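# Slide the reel fully onto the scanner glass

## Task

Take the reel that currently straddles the edge of the scanner's glass and get it resting entirely flat on the glass, keeping the same face upward. It must stay there by itself, not because a gripper holds it, and at the end both grippers must release it and pull away.

## Robot and tools

ROBOT AND FRAME. Two arms, left_arm and right_arm; the names do not refer to sides of a camera image. All poses share one scene frame: origin on the table surface midway between the arms, +x pointing out across the table, +z up, and left_arm mounted on the +y side. Each gripper's fingers extend along its own +z axis and close along its own y axis. end_effector_position is the point between the finger pads, roughly 1 cm short of the fingertips. Printed hand positions may be a little wrong, more so at long reach, and arms often settle a centimetre or so off target, usually low.

THE ROW. Every motion command uses a row of 16 numbers covering both arms, even when one arm should stay still: left_arm x, y, z, qw, qx, qy, qz, opening, then right_arm in the same eight-number order. x, y, z are an absolute target position in metres in the scene frame; the quaternion is an absolute target orientation, w first. The opening runs from -1 (closed) to +1 (fully open, 0.094 m). To keep an arm in place, repeat its full pose from the latest result before it started staying, plus its intended opening; to keep an orientation steady, resend one fixed quaternion rather than the slightly drifted reported one.

execute_actions(actions): a list of actions run in sequence. Each action is a table of up to 15 rows, one row per 1/30 s control step; if fewer rows are given, the last one is held to fill 15 steps. An empty list just returns the current state and images. A target more than 0.6 m from the gripper's current position along any of its own axes gets the action refused for both arms; if the first action fails that check or any action is malformed, nothing runs. Per step the commanded pose is clipped to within 70 mm and 16 degrees of the measured pose, so distant targets need several actions; after an action an arm only continues up to its last clipped pose.

move(target, speed, blocking): target is one 16-number row of absolute poses. Each gripper follows a straight path toward its pose, turning the short way round; all paths finish together, lasting 0.5 to 10 s (cut off at 10 s). speed is the path's top speed in m/s, 0.002 to 0.5, default 0.25, with rotation capped at twice that value in rad/s. The opening is applied when the move begins. Paths ignore obstacles and the other arm; real motion can lag, wander, or overshoot speed, especially near a straightened arm. Faster contact strikes harder, and aiming beyond a contact point presses harder. With blocking=false the call returns after 0.5 s while motion continues; use wait or stop before sending other commands. The result adds a move: line giving the ending (done, off_target, moving, held, fault), limits that acted (paced = the pose was clipped; held = some steps were blocked, after which the arm may rush), and each gripper's distance from its pose. If only one arm is named, the other finished normally.

wait(seconds): 0 to 10 s; arms keep their last command and a running move carries on; returns early if the move finishes. stop(): brakes a running move, needing some distance; fingers keep moving. zoom_image(camera, region): camera is cam_left_wrist or cam_right_wrist; region is [x0, y0, x1, y1] in pixels of that camera's 504x504 image, top-left origin, at most 504 by 504. finished_scene(scene): integer number of the current scene; ends it irreversibly, so only call it once the reel rests on the glass on its own and the grippers are clear.

RESULTS. A state line gives each arm's position and quaternion. Hand target lines show where the controller is currently driving each gripper. A pose unreachable line means a clearance check altered or blocked that arm's command. grip_measured is finger opening on the command scale; the last Joint positions value is the opening in metres; readings can be off about 1 mm. To hold something, command about 0.03 below grip_measured (less for a lighter grip); pad force tops out near 50 to 62 N per pad, lower on parts under about 2 mm thick. Joint torques are raw drive outputs, nonzero even in free air. MOTOR HOT appears from 85 °C; at 100 °C an OVER-TEMPERATURE FAULT drops that arm, so avoid long heavy holds. FAULT lines report an arm stopping. Joint ranges (rad): waist -2.880 to 2.880, shoulder 0 to 3.142, elbow 0 to 3.019, wrist pitch -1.693 to 1.571, wrist yaw -1.571 to 1.571, wrist roll -2.094 to 2.094. Images come from the two fisheye wrist cameras (listed left then right), with approximate calibration supplied.

CAUTIONS. While replies are being written the robot holds its last command. Occasional outside tugs may hit held parts or nudge loose ones. Never let the arms collide or push each other hard, never knock or place anything off the table, and avoid dropping, slamming or shoving objects forcefully.

Each tool is called as name(argument=value, ...) on one line, values as JSON.

## Session

execute_actions(actions=[])

Scene clock: 0.00 s.
left_arm: end_effector_position=(+0.2663, +0.4887, +0.1115) grip_measured=+1.000 end_effector_quat_wxyz=(+0.026, +0.924, -0.204, +0.322) | right_arm: end_effector_position=(+0.3008, -0.4185, +0.2913) grip_measured=+1.000 end_effector_quat_wxyz=(+0.525, -0.332, +0.760, -0.189)
Joint positions: left_arm=[ 0.981  1.039  0.568 -0.792  0.591 -1.953  0.094] | right_arm=[-0.42   0.311  0.519 -0.681 -0.599 -1.038  0.094]
Joint velocities: left_arm=[-0.005 -0.024  0.002 -0.022  0.007 -0.037  0.   ] | right_arm=[-0.015  0.005  0.002 -0.002  0.037 -0.007  0.   ]
Joint torques (N m, as the arm reports them, + toward a larger angle): no reading
Motor temperatures (°C, as the motors report them): left_arm=[29 27 30 31 31 28] | right_arm=[31 30 27 29 30 31]
Hand target (left_arm): +0.272, +0.495, +0.119; +0.018, +0.922, -0.206, +0.326
Hand target (right_arm): +0.302, -0.419, +0.311; +0.534, -0.334, +0.750, -0.202

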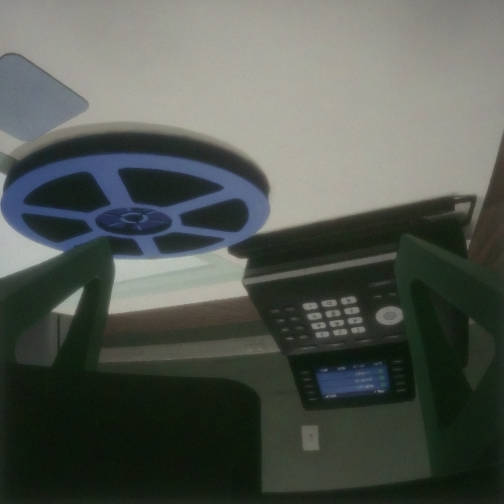

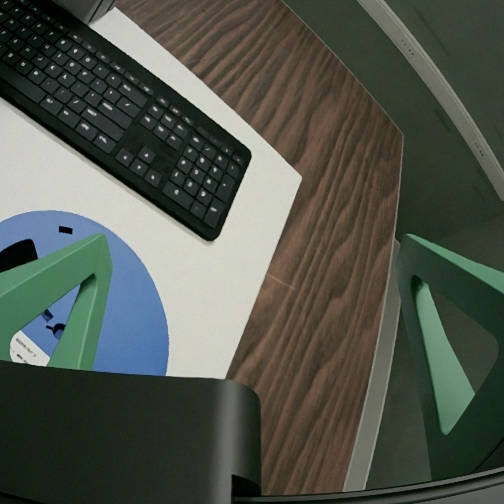

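move(target=[0.25,0.25,0.45,0,1,0,0,1,0.25,-0.25,0.45,0,1,0,0,1])

Scene clock: 7.97 s.
left_arm: end_effector_position=(+0.2514, +0.2519, +0.4284) grip_measured=+1.000 end_effector_quat_wxyz=(+0.179, +0.805, -0.477, +0.304) | right_arm: end_effector_position=(+0.2505, -0.2494, +0.4251) grip_measured=+1.000 end_effector_quat_wxyz=(-0.092, +0.944, -0.221, +0.226)
Joint positions: left_arm=[ 0.235  0.868  1.312 -1.683  0.653 -2.083  0.094] | right_arm=[ 0.825  0.79   1.329 -1.669  0.228 -2.076  0.094]
Joint velocities: left_arm=[-0.034 -0.015  0.012 -0.032  0.037 -0.051  0.   ] | right_arm=[ 0.024 -0.005  0.007 -0.012  0.051 -0.037  0.   ]
Joint torques (N m, as the arm reports them, + toward a larger angle): left_arm=[ 0.38  0.43 11.38 -0.02  0.29 -0.24] | right_arm=[ 2.47 -1.17 14.9  -0.02  0.16 -0.04]
Motor temperatures (°C, as the motors report them): left_arm=[29 27 34 31 31 28] | right_arm=[31 30 31 29 30 31]
Hand target (left_arm): +0.250, +0.249, +0.449; +0.171, +0.800, -0.481, +0.314
Hand target (right_arm): +0.250, -0.246, +0.448; -0.108, +0.941, -0.211, +0.240
Off the commanded pose (left_arm): 0.022 m, 73 deg; orientation clipped at the last step of the last action.
Off the commanded pose (right_arm): 0.025 m, 38 deg; orientation clipped at the last step of the last action.
joint sent to its limit (left arm) — the command would take joint 4 (wrist pitch) past its lower limit and joint 6 (wrist roll) past its lower limit, so those joints were sent only as far as their limits.
joint sent to its limit (right arm) — the command would take joint 4 (wrist pitch) past its lower limit and joint 6 (wrist roll) past its lower limit, so those joints were sent only as far as their limits.
move: off_target (left_arm, right_arm); limits=paced
camera_calibration (this result's frames):
cam_left_wrist: T_world_to_cam=[[0.872858, 0.487975, -0.000441214, -0.341267], [0.107107, -0.190704, 0.975787, -0.392248], [0.476075, -0.85177, -0.218723, 0.312828], [0, 0, 0, 1]] pos_world=[0.190961, 0.358184, 0.451023]
cam_right_wrist: T_world_to_cam=[[0.382513, 0.882036, 0.27513, 0.00557923], [0.381755, -0.422046, 0.822277, -0.545545], [0.841396, -0.2095, -0.49816, 0.0703523], [0, 0, 0, 1]] pos_world=[0.146936, -0.220428, 0.482101]

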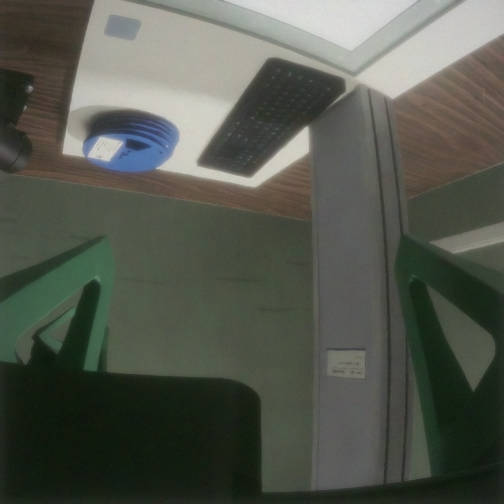

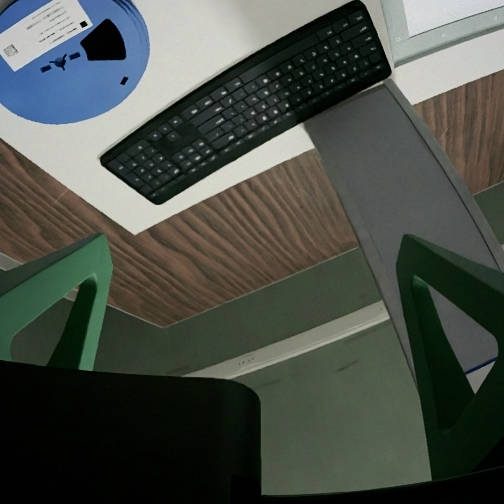

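move(target=[0.3,0.2,0.45,0,0,1,0,1,0.3,-0.2,0.45,0,0,1,0,1])

Scene clock: 16.73 s.
left_arm: end_effector_position=(+0.2988, +0.2055, +0.4306) grip_measured=+1.000 end_effector_quat_wxyz=(+0.155, -0.013, +0.985, -0.069) | right_arm: end_effector_position=(+0.2952, -0.1992, +0.4244) grip_measured=+1.000 end_effector_quat_wxyz=(+0.154, -0.020, +0.984, +0.091)
Joint positions: left_arm=[-0.262  1.069  1.522 -1.683  0.004 -0.422  0.094] | right_arm=[ 0.741  0.995  1.454 -1.67   0.006  0.531  0.094]
Joint velocities: left_arm=[-0.015 -0.005  0.007 -0.017  0.022  0.037  0.   ] | right_arm=[-0.005 -0.005 -0.002 -0.012 -0.022 -0.007  0.   ]
Joint torques (N m, as the arm reports them, + toward a larger angle): left_arm=[-0.43 -2.6  11.85  0.2  -0.06 -0.05] | right_arm=[-0.9  -4.26 15.69  0.02 -0.05  0.12]
Motor temperatures (°C, as the motors report them): left_arm=[29 27 36 31 31 28] | right_arm=[31 30 33 29 30 31]
Hand target (left_arm): +0.301, +0.201, +0.450; +0.167, -0.003, +0.983, -0.073
Hand target (right_arm): +0.300, -0.200, +0.449; +0.174, -0.006, +0.979, +0.105
Off the commanded pose (left_arm): 0.020 m, 20 deg; orientation clipped at the last step of the last action.
Off the commanded pose (right_arm): 0.026 m, 21 deg; orientation clipped at the last step of the last action.
joint sent to its limit (left arm) — the command would take joint 4 (wrist pitch) past its lower limit, so that joint was sent only as far as its limit.
joint sent to its limit (right arm) — the command would take joint 4 (wrist pitch) past its lower limit, so that joint was sent only as far as its limit.
move: off_target (left_arm, right_arm); limits=paced
camera_calibration (this result's frames):
cam_left_wrist: T_world_to_cam=[[0.0104637, -0.989381, 0.144967, 0.138687], [-0.950142, 0.0353455, 0.309809, 0.147962], [-0.311643, -0.140981, -0.939682, 0.650998], [0, 0, 0, 1]] pos_world=[0.342013, 0.223763, 0.545787]
cam_right_wrist: T_world_to_cam=[[0.0609941, -0.982253, -0.177367, -0.139981], [-0.950374, -0.111463, 0.290455, 0.140009], [-0.305071, 0.150849, -0.940307, 0.640801], [0, 0, 0, 1]] pos_world=[0.337088, -0.218555, 0.537055]

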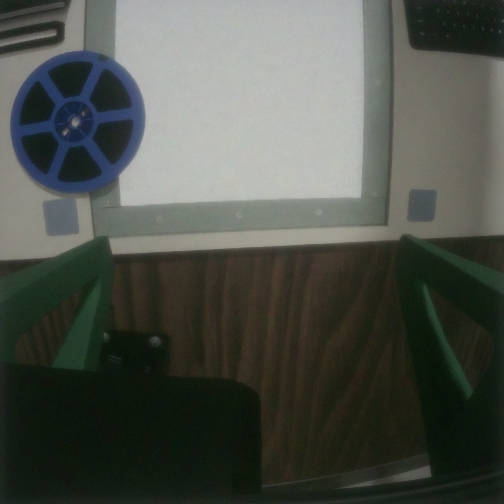

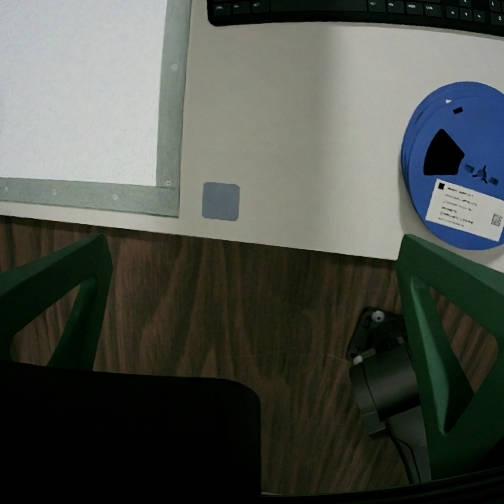

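move(target=[0.35,0.54,0.08,0,0,1,0,-1,0.3,-0.2,0.45,0.17,0,0.98,0.1,1])

move(target=[0.35,0.54,0.025,0,0,1,0,-1,0.3,-0.2,0.45,0.17,0,0.98,0.1,1], speed=0.08)

Scene clock: 33.33 s.
left_arm: end_effector_position=(+0.3432, +0.5361, +0.0768) grip_measured=-0.989 end_effector_quat_wxyz=(-0.017, -0.003, +1.000, -0.007) | right_arm: end_effector_position=(+0.2956, -0.1997, +0.4244) grip_measured=+1.000 end_effector_quat_wxyz=(+0.155, -0.011, +0.984, +0.091)
Joint positions: left_arm=[ 0.669  1.537  1.02  -1.09  -0.004  0.531  0.001] | right_arm=[ 0.741  0.995  1.454 -1.67   0.01   0.549  0.094]
Joint velocities: left_arm=[ 0.005 -0.015  0.007  0.002  0.022 -0.037 -0.   ] | right_arm=[ 0.005 -0.005 -0.007 -0.007 -0.022 -0.022  0.   ]
Joint torques (N m, as the arm reports them, + toward a larger angle): left_arm=[  0.55 -12.4    7.48   0.88   0.04  -0.05] | right_arm=[ 0.03 -4.18 15.8  -0.06  0.15  0.12]
Motor temperatures (°C, as the motors report them): left_arm=[29 28 38 31 31 28] | right_arm=[31 31 35 29 30 31]
Hand target (left_arm): +0.349, +0.541, +0.080; -0.005, +0.002, +1.000, +0.000
Hand target (right_arm): +0.299, -0.200, +0.449; +0.176, -0.001, +0.979, +0.104
Off the commanded pose (left_arm): 0.008 m, 2 deg.
Off the commanded pose (right_arm): 0.026 m, 2 deg.
joint sent to its limit (right arm) — the command would take joint 4 (wrist pitch) past its lower limit, so that joint was sent only as far as its limit.
move: off_target (right_arm)
camera_calibration (this result's frames):
cam_left_wrist: T_world_to_cam=[[0.0122328, -0.99978, 0.0170642, 0.53139], [-0.788479, 0.000850351, 0.615061, 0.227624], [-0.61494, -0.0209787, -0.788295, 0.407107], [0, 0, 0, 1]] pos_world=[0.423323, 0.53962, 0.17185]
cam_right_wrist: T_world_to_cam=[[0.0433079, -0.982772, -0.179677, -0.134439], [-0.951833, -0.0952298, 0.291453, 0.143532], [-0.303542, 0.1584, -0.939559, 0.641736], [0, 0, 0, 1]] pos_world=[0.337235, -0.220106, 0.536961]

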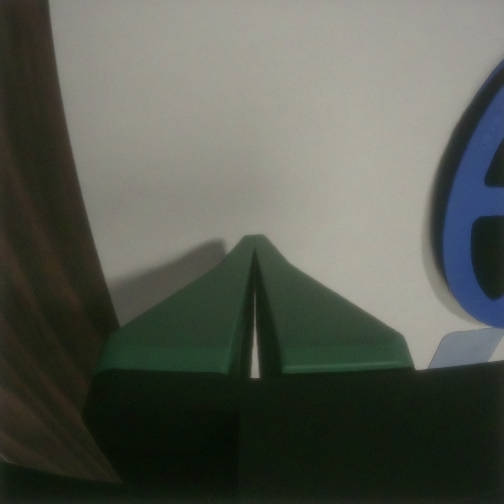

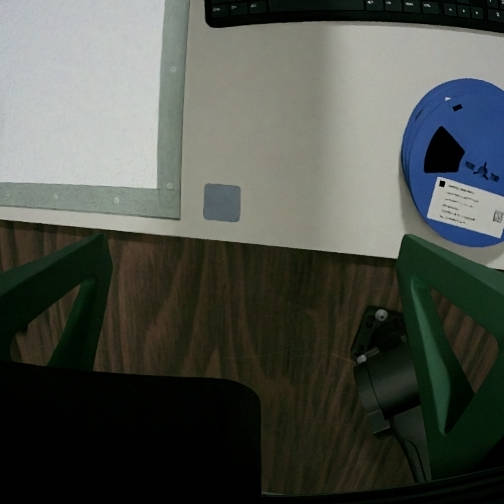

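Scene clock: 34.27 s.
left_arm: end_effector_position=(+0.3533, +0.5416, +0.0420) grip_measured=-0.990 end_effector_quat_wxyz=(+0.006, -0.002, +1.000, +0.005) | right_arm: end_effector_position=(+0.2956, -0.1997, +0.4244) grip_measured=+1.000 end_effector_quat_wxyz=(+0.154, -0.010, +0.984, +0.091)
Joint positions: left_arm=[ 0.669  1.586  0.971 -0.94  -0.002  0.532  0.   ] | right_arm=[ 0.741  0.995  1.454 -1.67   0.01   0.549  0.094]
Joint velocities: left_arm=[-0.005  0.005 -0.012  0.007  0.051  0.007  0.   ] | right_arm=[ 0.015 -0.015 -0.017 -0.017  0.007  0.037  0.   ]
Joint torques (N m, as the arm reports them, + toward a larger angle): left_arm=[ 1.39 -8.93  5.52  1.29  0.17 -0.08] | right_arm=[ 0.16 -4.27 15.84 -0.11  0.13  0.16]
Motor temperatures (°C, as the motors report them): left_arm=[29 28 38 31 31 28] | right_arm=[31 31 35 29 30 31]
Hand target (left_arm): +0.350, +0.540, +0.025; -0.000, -0.000, +1.000, -0.000
Hand target (right_arm): +0.299, -0.200, +0.449; +0.176, -0.000, +0.979, +0.104
Off the commanded pose (left_arm): 0.017 m, 1 deg.
Off the commanded pose (right_arm): 0.026 m, 2 deg.
joint sent to its limit (right arm) — the command would take joint 4 (wrist pitch) past its lower limit, so that joint was sent only as far as its limit.
move: off_target (left_arm, right_arm)
camera_calibration (this result's frames):
cam_left_wrist: T_world_to_cam=[[0.0116456, -0.999907, -0.0071348, 0.538703], [-0.815978, -0.0136272, 0.577922, 0.276099], [-0.577965, -0.000908403, -0.816061, 0.363242], [0, 0, 0, 1]] pos_world=[0.428958, 0.542745, 0.140707]
cam_right_wrist: T_world_to_cam=[[0.0429446, -0.982767, -0.179793, -0.134282], [-0.951847, -0.0949237, 0.291508, 0.143574], [-0.303551, 0.158617, -0.93952, 0.641765], [0, 0, 0, 1]] pos_world=[0.337235, -0.220134, 0.536955]

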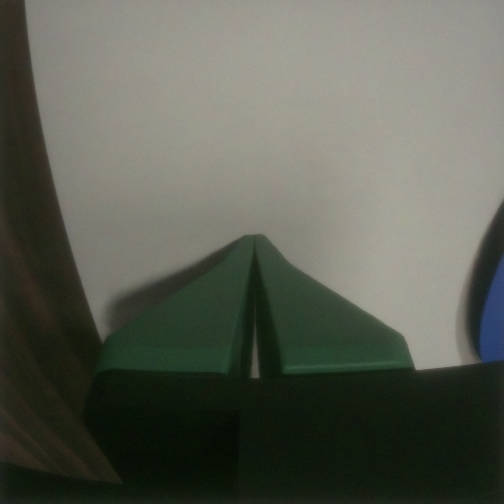

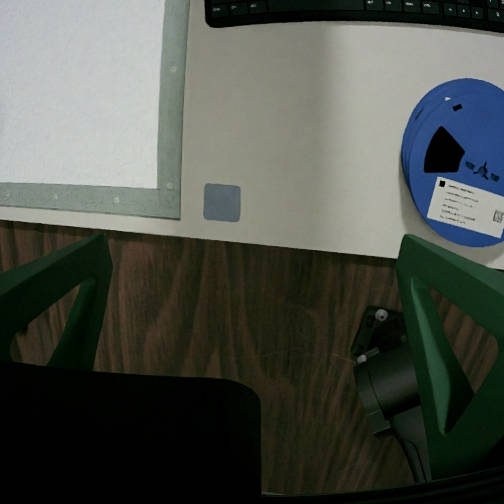

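Stopped at z=0.042, probably on the table (reading offset). Push.

move(target=[0.35,0.29,0.04,0,0,1,0,-1,0.3,-0.2,0.45,0.17,0,0.98,0.1,1], speed=0.06)

Scene clock: 41.23 s.
left_arm: end_effector_position=(+0.3531, +0.2921, +0.0421) grip_measured=-0.990 end_effector_quat_wxyz=(-0.002, +0.002, +1.000, +0.002) | right_arm: end_effector_position=(+0.2956, -0.1997, +0.4244) grip_measured=+1.000 end_effector_quat_wxyz=(+0.154, -0.010, +0.984, +0.091)
Joint positions: left_arm=[ 0.021  1.464  0.83  -0.94  -0.003 -0.106  0.   ] | right_arm=[ 0.741  0.995  1.454 -1.67   0.01   0.549  0.094]
Joint velocities: left_arm=[-0.005 -0.005 -0.017 -0.012 -0.051 -0.037  0.001] | right_arm=[-0.024 -0.005 -0.007 -0.002 -0.081  0.007  0.   ]
Joint torques (N m, as the arm reports them, + toward a larger angle): left_arm=[ 0.   -8.86  6.14  1.14  0.08 -0.26] | right_arm=[-0.05 -4.22 15.77 -0.06  0.13  0.15]
Motor temperatures (°C, as the motors report them): left_arm=[29 28 36 31 31 28] | right_arm=[31 31 36 29 30 31]
Hand target (left_arm): +0.353, +0.289, +0.040; +0.004, +0.000, +1.000, +0.000
Hand target (right_arm): +0.299, -0.200, +0.449; +0.176, -0.001, +0.979, +0.104
Off the commanded pose (left_arm): 0.004 m, 0 deg.
Off the commanded pose (right_arm): 0.026 m, 2 deg.
joint sent to its limit (right arm) — the command would take joint 4 (wrist pitch) past its lower limit, so that joint was sent only as far as its limit.
move: off_target (right_arm)
camera_calibration (this result's frames):
cam_left_wrist: T_world_to_cam=[[0.00244385, -0.999997, -0.000534805, 0.292141], [-0.806823, -0.00228772, 0.590789, 0.265393], [-0.590789, -0.00101231, -0.806826, 0.367197], [0, 0, 0, 1]] pos_world=[0.430347, 0.293119, 0.139628]
cam_right_wrist: T_world_to_cam=[[0.0429446, -0.982767, -0.179793, -0.134282], [-0.951847, -0.0949237, 0.291508, 0.143574], [-0.303551, 0.158617, -0.93952, 0.641765], [0, 0, 0, 1]] pos_world=[0.337235, -0.220134, 0.536955]

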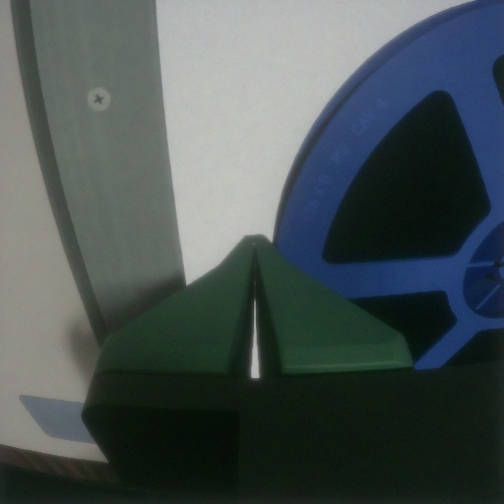

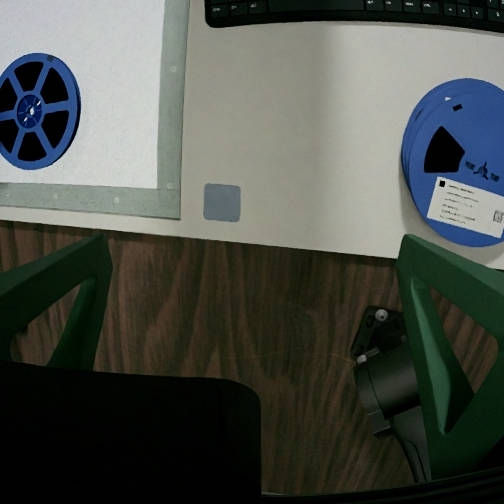

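On the glass. Lift away.

move(target=[0.3,0.35,0.35,0,0,1,0,1,0.3,-0.2,0.45,0.17,0,0.98,0.1,1])

finished_scene(scene=1)

Scene clock: 47.33 s.
left_arm: end_effector_position=(+0.2910, +0.3475, +0.3356) grip_measured=+1.000 end_effector_quat_wxyz=(+0.059, -0.002, +0.998, +0.005) | right_arm: end_effector_position=(+0.2956, -0.1997, +0.4244) grip_measured=+1.000 end_effector_quat_wxyz=(+0.154, -0.010, +0.984, +0.091)
Joint positions: left_arm=[ 0.187  1.047  1.278 -1.684 -0.003  0.052  0.094] | right_arm=[ 0.741  0.995  1.454 -1.67   0.01   0.549  0.094]
Joint velocities: left_arm=[-0.005  0.005 -0.007  0.002  0.007  0.037  0.   ] | right_arm=[-0.005 -0.005 -0.007 -0.022 -0.051  0.007  0.   ]
Joint torques (N m, as the arm reports them, + toward a larger angle): left_arm=[ 1.5  -3.12 10.83 -0.28  0.17 -0.09] | right_arm=[ 0.01 -4.24 15.86 -0.03  0.14  0.15]
Motor temperatures (°C, as the motors report them): left_arm=[29 28 36 31 31 28] | right_arm=[31 31 36 29 30 31]
Hand target (left_arm): +0.296, +0.350, +0.350; +0.066, -0.001, +0.998, +0.004
Hand target (right_arm): +0.299, -0.200, +0.449; +0.176, -0.001, +0.979, +0.104
Off the commanded pose (left_arm): 0.017 m, 7 deg.
Off the commanded pose (right_arm): 0.026 m, 2 deg.
joint sent to its limit (left arm) — the command would take joint 4 (wrist pitch) past its lower limit, so that joint was sent only as far as its limit.
joint sent to its limit (right arm) — the command would take joint 4 (wrist pitch) past its lower limit, so that joint was sent only as far as its limit.
move: off_target (left_arm, right_arm)
camera_calibration (this result's frames):
cam_left_wrist: T_world_to_cam=[[0.0104046, -0.999931, -0.00545049, 0.34718], [-0.87183, -0.0117408, 0.489668, 0.0982034], [-0.489699, -0.0003429, -0.871892, 0.559559], [0, 0, 0, 1]] pos_world=[0.35602, 0.348501, 0.44168]
cam_right_wrist: T_world_to_cam=[[0.0429446, -0.982767, -0.179793, -0.134282], [-0.951847, -0.0949237, 0.291508, 0.143574], [-0.303551, 0.158617, -0.93952, 0.641765], [0, 0, 0, 1]] pos_world=[0.337235, -0.220134, 0.536955]

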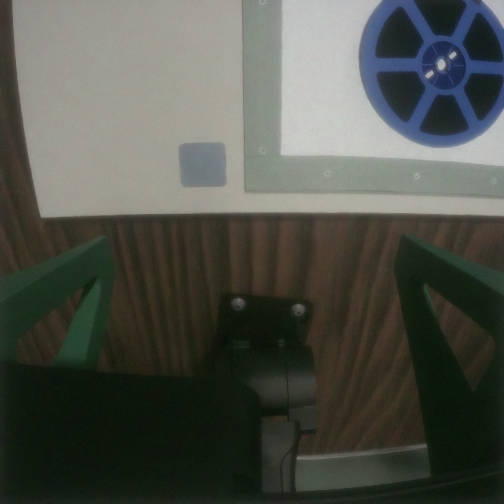

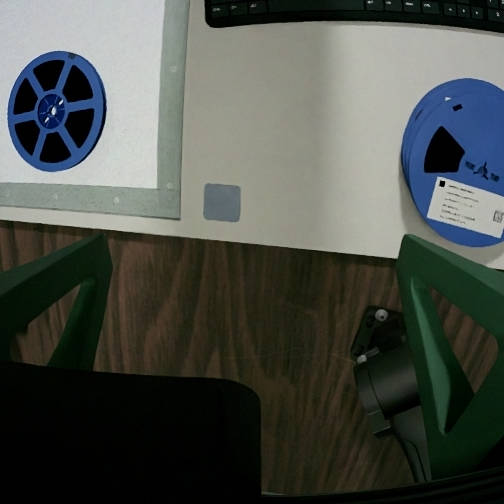

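The scene is finished: the task was done.


## Next scene

The same job, from a new start.

move(target=[0.3,0.2,0.45,0.17,0,0.98,-0.07,1,0.3,-0.2,0.45,0.17,0,0.98,0.1,1])

Scene clock: 4.43 s.
left_arm: end_effector_position=(+0.2994, +0.2029, +0.4305) grip_measured=+1.000 end_effector_quat_wxyz=(+0.156, -0.001, +0.986, -0.063) | right_arm: end_effector_position=(+0.3013, -0.1981, +0.4252) grip_measured=+1.000 end_effector_quat_wxyz=(+0.147, +0.002, +0.984, +0.099)
Joint positions: left_arm=[-0.276  1.074  1.525 -1.684 -0.009 -0.409  0.094] | right_arm=[ 0.723  1.012  1.467 -1.67  -0.012  0.56   0.094]
Joint velocities: left_arm=[ 0.005  0.015  0.007  0.022  0.037 -0.007  0.   ] | right_arm=[-0.015 -0.005 -0.002 -0.002  0.022 -0.051  0.   ]
Joint torques (N m, as the arm reports them, + toward a larger angle): left_arm=[-0.16 -3.87 10.95  0.3  -0.09 -0.2 ] | right_arm=[ 1.7  -5.23 15.65 -0.04 -0.01  0.08]
Motor temperatures (°C, as the motors report them): left_arm=[29 28 33 31 31 28] | right_arm=[31 31 31 29 30 31]
Hand target (left_arm): +0.298, +0.200, +0.449; +0.171, -0.002, +0.983, -0.070
Hand target (right_arm): +0.299, -0.195, +0.451; +0.170, +0.002, +0.979, +0.116
Off the commanded pose (left_arm): 0.020 m, 2 deg.
Off the commanded pose (right_arm): 0.025 m, 3 deg.
joint sent to its limit (right arm) — the command would take joint 4 (wrist pitch) past its lower limit, so that joint was sent only as far as its limit.
move: off_target (left_arm, right_arm)
camera_calibration (this result's frames):
cam_left_wrist: T_world_to_cam=[[-0.0118703, -0.991626, 0.128596, 0.150345], [-0.950446, 0.0511449, 0.306655, 0.146922], [-0.310664, -0.118584, -0.943094, 0.647382], [0, 0, 0, 1]] pos_world=[0.342544, 0.21834, 0.546154]
cam_right_wrist: T_world_to_cam=[[0.0203064, -0.979969, -0.198113, -0.117603], [-0.948554, -0.0815057, 0.305943, 0.144442], [-0.315962, 0.181708, -0.931209, 0.648777], [0, 0, 0, 1]] pos_world=[0.344388, -0.221363, 0.536658]

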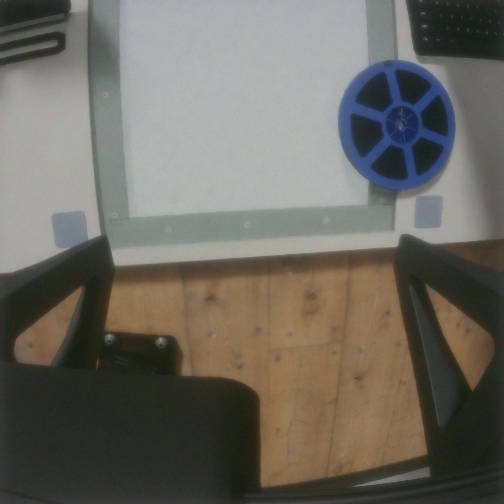

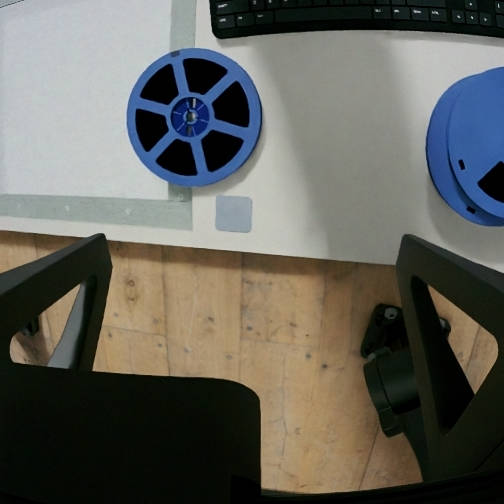

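move(target=[0.3,0.3,0.45,0.17,0,0.98,-0.07,1,0.34,-0.19,0.08,0,0,1,0,-1])

move(target=[0.3,0.3,0.45,0.17,0,0.98,-0.07,1,0.34,-0.19,0.03,0,0,1,0,-1], speed=0.08)

Scene clock: 12.80 s.
left_arm: end_effector_position=(+0.3044, +0.2980, +0.4506) grip_measured=+1.000 end_effector_quat_wxyz=(+0.196, -0.004, +0.978, -0.071) | right_arm: end_effector_position=(+0.3305, -0.1894, +0.0745) grip_measured=-0.994 end_effector_quat_wxyz=(-0.011, +0.002, +1.000, -0.006)
Joint positions: left_arm=[ 0.094  1.01   1.525 -1.684  0.123 -0.072  0.094] | right_arm=[ 0.705  1.374  0.839 -1.06  -0.     0.54   0.   ]
Joint velocities: left_arm=[-0.015 -0.024 -0.027 -0.007 -0.066 -0.022  0.   ] | right_arm=[-0.005 -0.015  0.012 -0.012  0.022 -0.022 -0.001]
Joint torques (N m, as the arm reports them, + toward a larger angle): left_arm=[ 0.5  -3.47  7.56  0.15  0.19 -0.05] | right_arm=[ -0.8  -10.21   8.9   -0.05   0.13  -0.07]
Motor temperatures (°C, as the motors report them): left_arm=[29 28 36 31 31 28] | right_arm=[31 31 33 29 30 31]
Hand target (left_arm): +0.299, +0.300, +0.449; +0.189, -0.002, +0.979, -0.070
Hand target (right_arm): +0.337, -0.192, +0.079; +0.001, +0.003, +1.000, -0.001
Off the commanded pose (left_arm): 0.005 m, 3 deg.
Off the commanded pose (right_arm): 0.011 m, 1 deg.
joint sent to its limit (left arm) — the command would take joint 4 (wrist pitch) past its lower limit, so that joint was sent only as far as its limit.
move: off_target (left_arm, right_arm)
camera_calibration (this result's frames):
cam_left_wrist: T_world_to_cam=[[-0.0143026, -0.98918, 0.146007, 0.234254], [-0.972289, 0.0478352, 0.228834, 0.183289], [-0.233342, -0.138688, -0.962454, 0.670284], [0, 0, 0, 1]] pos_world=[0.337966, 0.315913, 0.568972]
cam_right_wrist: T_world_to_cam=[[-0.00977272, -0.999894, 0.0107922, -0.18854], [-0.803484, 0.0142768, 0.595156, 0.228826], [-0.595247, -0.00285509, -0.803538, 0.377739], [0, 0, 0, 1]] pos_world=[0.406863, -0.190709, 0.169375]

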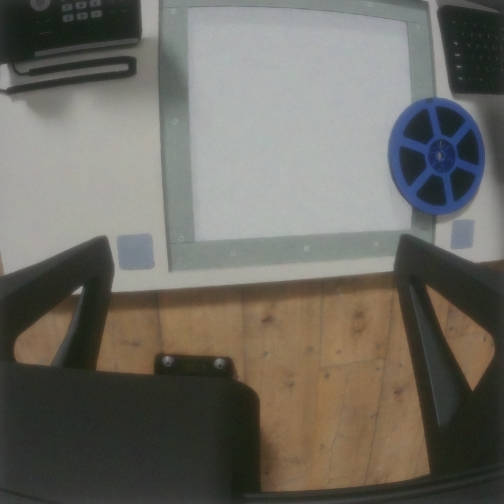

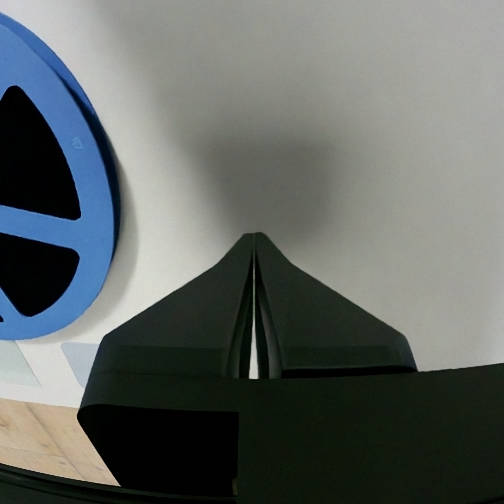

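Scene clock: 13.67 s.
left_arm: end_effector_position=(+0.3043, +0.2976, +0.4506) grip_measured=+1.000 end_effector_quat_wxyz=(+0.196, -0.002, +0.978, -0.072) | right_arm: end_effector_position=(+0.3369, -0.1856, +0.0353) grip_measured=-0.995 end_effector_quat_wxyz=(-0.000, -0.001, +1.000, +0.000)
Joint positions: left_arm=[ 0.094  1.01   1.525 -1.684  0.125 -0.067  0.094] | right_arm=[ 0.705  1.446  0.788 -0.913 -0.     0.534  0.   ]
Joint velocities: left_arm=[-0.015 -0.005 -0.012 -0.007 -0.007 -0.022  0.   ] | right_arm=[-0.005  0.005 -0.022 -0.002 -0.051 -0.022 -0.   ]
Joint torques (N m, as the arm reports them, + toward a larger angle): left_arm=[ 0.52 -3.33  7.87  0.45  0.18 -0.07] | right_arm=[-0.97 -8.58  7.48  0.21  0.04 -0.1 ]
Motor temperatures (°C, as the motors report them): left_arm=[29 28 36 31 31 28] | right_arm=[31 31 33 29 30 31]
Hand target (left_arm): +0.300, +0.300, +0.450; +0.189, -0.001, +0.979, -0.071
Hand target (right_arm): +0.339, -0.190, +0.030; +0.000, -0.000, +1.000, +0.000
Off the commanded pose (left_arm): 0.005 m, 3 deg.
Off the commanded pose (right_arm): 0.008 m, 0 deg.
joint sent to its limit (left arm) — the command would take joint 4 (wrist pitch) past its lower limit, so that joint was sent only as far as its limit.
move: off_target (left_arm)
camera_calibration (this result's frames):
cam_left_wrist: T_world_to_cam=[[-0.0197565, -0.989058, 0.146199, 0.235399], [-0.972154, 0.0531555, 0.228234, 0.18191], [-0.233508, -0.137618, -0.962567, 0.670048], [0, 0, 0, 1]] pos_world=[0.337957, 0.315365, 0.569033]
cam_right_wrist: T_world_to_cam=[[-0.00376201, -0.999991, -0.00209413, -0.185854], [-0.816013, 0.00185939, 0.57803, 0.259751], [-0.578021, 0.00388339, -0.816013, 0.345918], [0, 0, 0, 1]] pos_world=[0.411209, -0.187679, 0.13174]

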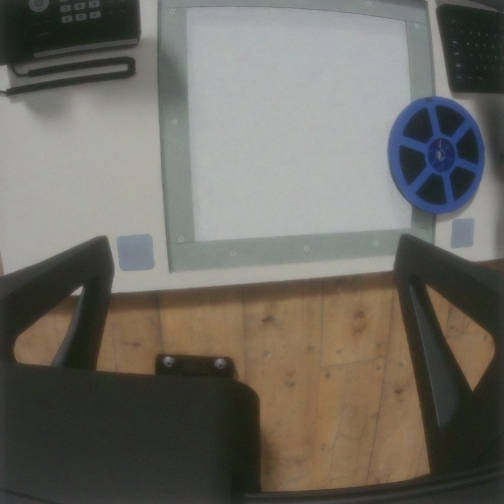

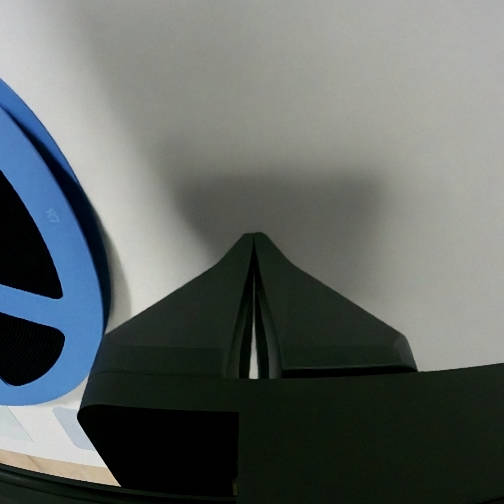

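move(target=[0.3,0.3,0.45,0.17,0,0.98,-0.07,1,0.34,0.05,0.035,0,0,1,0,-1], speed=0.06)

Scene clock: 21.10 s.
left_arm: end_effector_position=(+0.3043, +0.2976, +0.4506) grip_measured=+1.000 end_effector_quat_wxyz=(+0.196, -0.001, +0.978, -0.072) | right_arm: end_effector_position=(+0.3397, +0.0328, +0.0365) grip_measured=-0.995 end_effector_quat_wxyz=(-0.001, +0.002, +1.000, -0.005)
Joint positions: left_arm=[ 0.094  1.01   1.525 -1.684  0.125 -0.067  0.094] | right_arm=[ 1.093  1.796  1.238 -1.022  0.003  0.928  0.   ]
Joint velocities: left_arm=[-0.024  0.005  0.002 -0.022  0.037  0.007  0.   ] | right_arm=[ 0.005  0.015 -0.007 -0.017 -0.007 -0.037 -0.   ]
Joint torques (N m, as the arm reports them, + toward a larger angle): left_arm=[ 1.71 -3.05  7.66  0.31  0.16  0.  ] | right_arm=[  2.67 -12.96  12.31  -0.49  -0.2    0.19]
Motor temperatures (°C, as the motors report them): left_arm=[29 28 36 31 31 28] | right_arm=[31 31 33 29 30 31]
Hand target (left_arm): +0.300, +0.300, +0.450; +0.189, -0.001, +0.979, -0.071
Hand target (right_arm): +0.340, +0.049, +0.035; -0.003, -0.000, +1.000, -0.001
Off the commanded pose (left_arm): 0.005 m, 3 deg.
Off the commanded pose (right_arm): 0.017 m, 1 deg.
joint sent to its limit (left arm) — the command would take joint 4 (wrist pitch) past its lower limit, so that joint was sent only as far as its limit.
move: off_target (left_arm, right_arm)
camera_calibration (this result's frames):
cam_left_wrist: T_world_to_cam=[[-0.0201087, -0.989072, 0.146053, 0.235576], [-0.972148, 0.0534607, 0.22819, 0.181837], [-0.233505, -0.137396, -0.962599, 0.669996], [0, 0, 0, 1]] pos_world=[0.337957, 0.315336, 0.569038]
cam_right_wrist: T_world_to_cam=[[-0.0106039, -0.999916, 0.00746103, 0.0345311], [-0.814659, 0.0129656, 0.579795, 0.260039], [-0.579843, 0.0000699187, -0.814728, 0.348339], [0, 0, 0, 1]] pos_world=[0.414192, 0.0311322, 0.132775]

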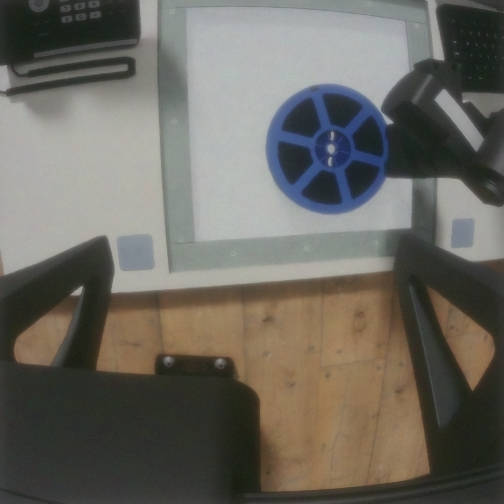

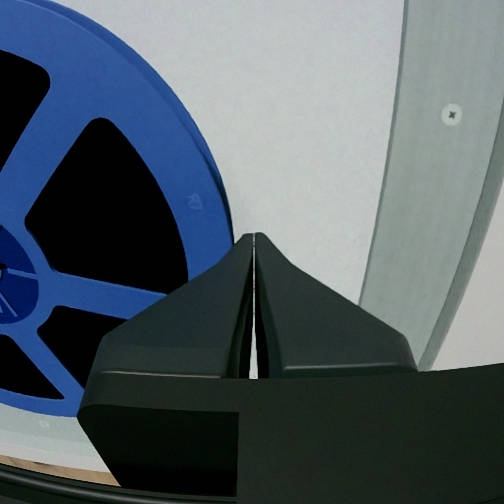

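move(target=[0.3,0.3,0.45,0.17,0,0.98,-0.07,1,0.3,-0.2,0.35,0,0,1,0,1])

finished_scene(scene=2)

Scene clock: 27.23 s.
left_arm: end_effector_position=(+0.3043, +0.2976, +0.4506) grip_measured=+1.000 end_effector_quat_wxyz=(+0.196, -0.001, +0.978, -0.072) | right_arm: end_effector_position=(+0.2961, -0.1988, +0.3314) grip_measured=+1.000 end_effector_quat_wxyz=(+0.047, +0.001, +0.998, +0.029)
Joint positions: left_arm=[ 0.094  1.01   1.525 -1.684  0.125 -0.067  0.094] | right_arm=[ 0.738  1.077  1.287 -1.671  0.003  0.571  0.094]
Joint velocities: left_arm=[ 0.005  0.005 -0.017 -0.007 -0.007 -0.037  0.   ] | right_arm=[ 0.005  0.005  0.002  0.002 -0.095 -0.051  0.   ]
Joint torques (N m, as the arm reports them, + toward a larger angle): left_arm=[ 0.86 -2.88  7.86  0.28  0.21 -0.08] | right_arm=[-0.2  -6.27 14.98 -0.46 -0.07 -0.1 ]
Motor temperatures (°C, as the motors report them): left_arm=[29 28 36 31 31 28] | right_arm=[31 31 34 29 30 31]
Hand target (left_arm): +0.300, +0.300, +0.450; +0.189, -0.001, +0.979, -0.071
Hand target (right_arm): +0.303, -0.198, +0.349; +0.063, -0.001, +0.997, +0.039
Off the commanded pose (left_arm): 0.005 m, 3 deg.
Off the commanded pose (right_arm): 0.019 m, 6 deg.
joint sent to its limit (left arm) — the command would take joint 4 (wrist pitch) past its lower limit, so that joint was sent only as far as its limit.
joint sent to its limit (right arm) — the command would take joint 4 (wrist pitch) past its lower limit, so that joint was sent only as far as its limit.
move: off_target (left_arm, right_arm)
camera_calibration (this result's frames):
cam_left_wrist: T_world_to_cam=[[-0.0201087, -0.989072, 0.146053, 0.235576], [-0.972148, 0.0534607, 0.22819, 0.181837], [-0.233505, -0.137396, -0.962599, 0.669996], [0, 0, 0, 1]] pos_world=[0.337957, 0.315336, 0.569038]
cam_right_wrist: T_world_to_cam=[[-0.005209, -0.998209, -0.059598, -0.178726], [-0.866873, -0.0252029, 0.497891, 0.091618], [-0.498501, 0.0542574, -0.865189, 0.566747], [0, 0, 0, 1]] pos_world=[0.361014, -0.206847, 0.434076]

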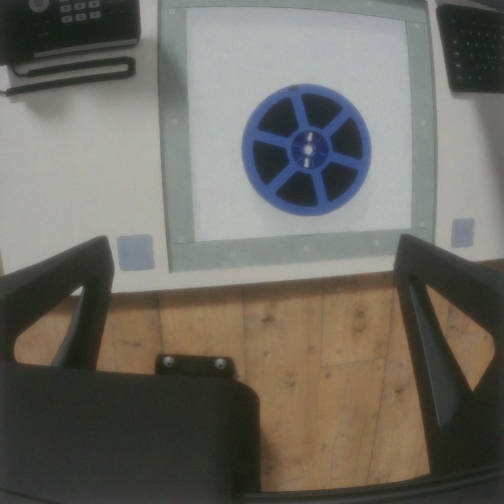

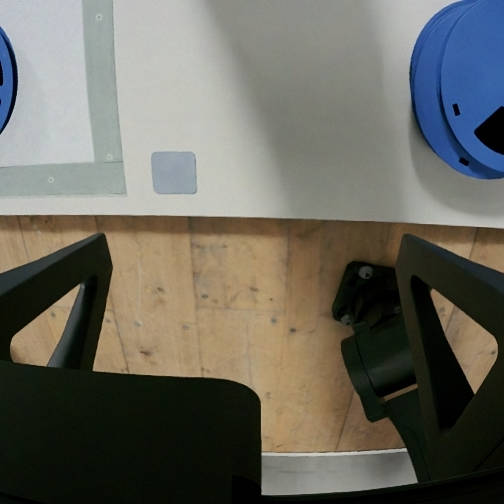

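The scene is finished: the task was done.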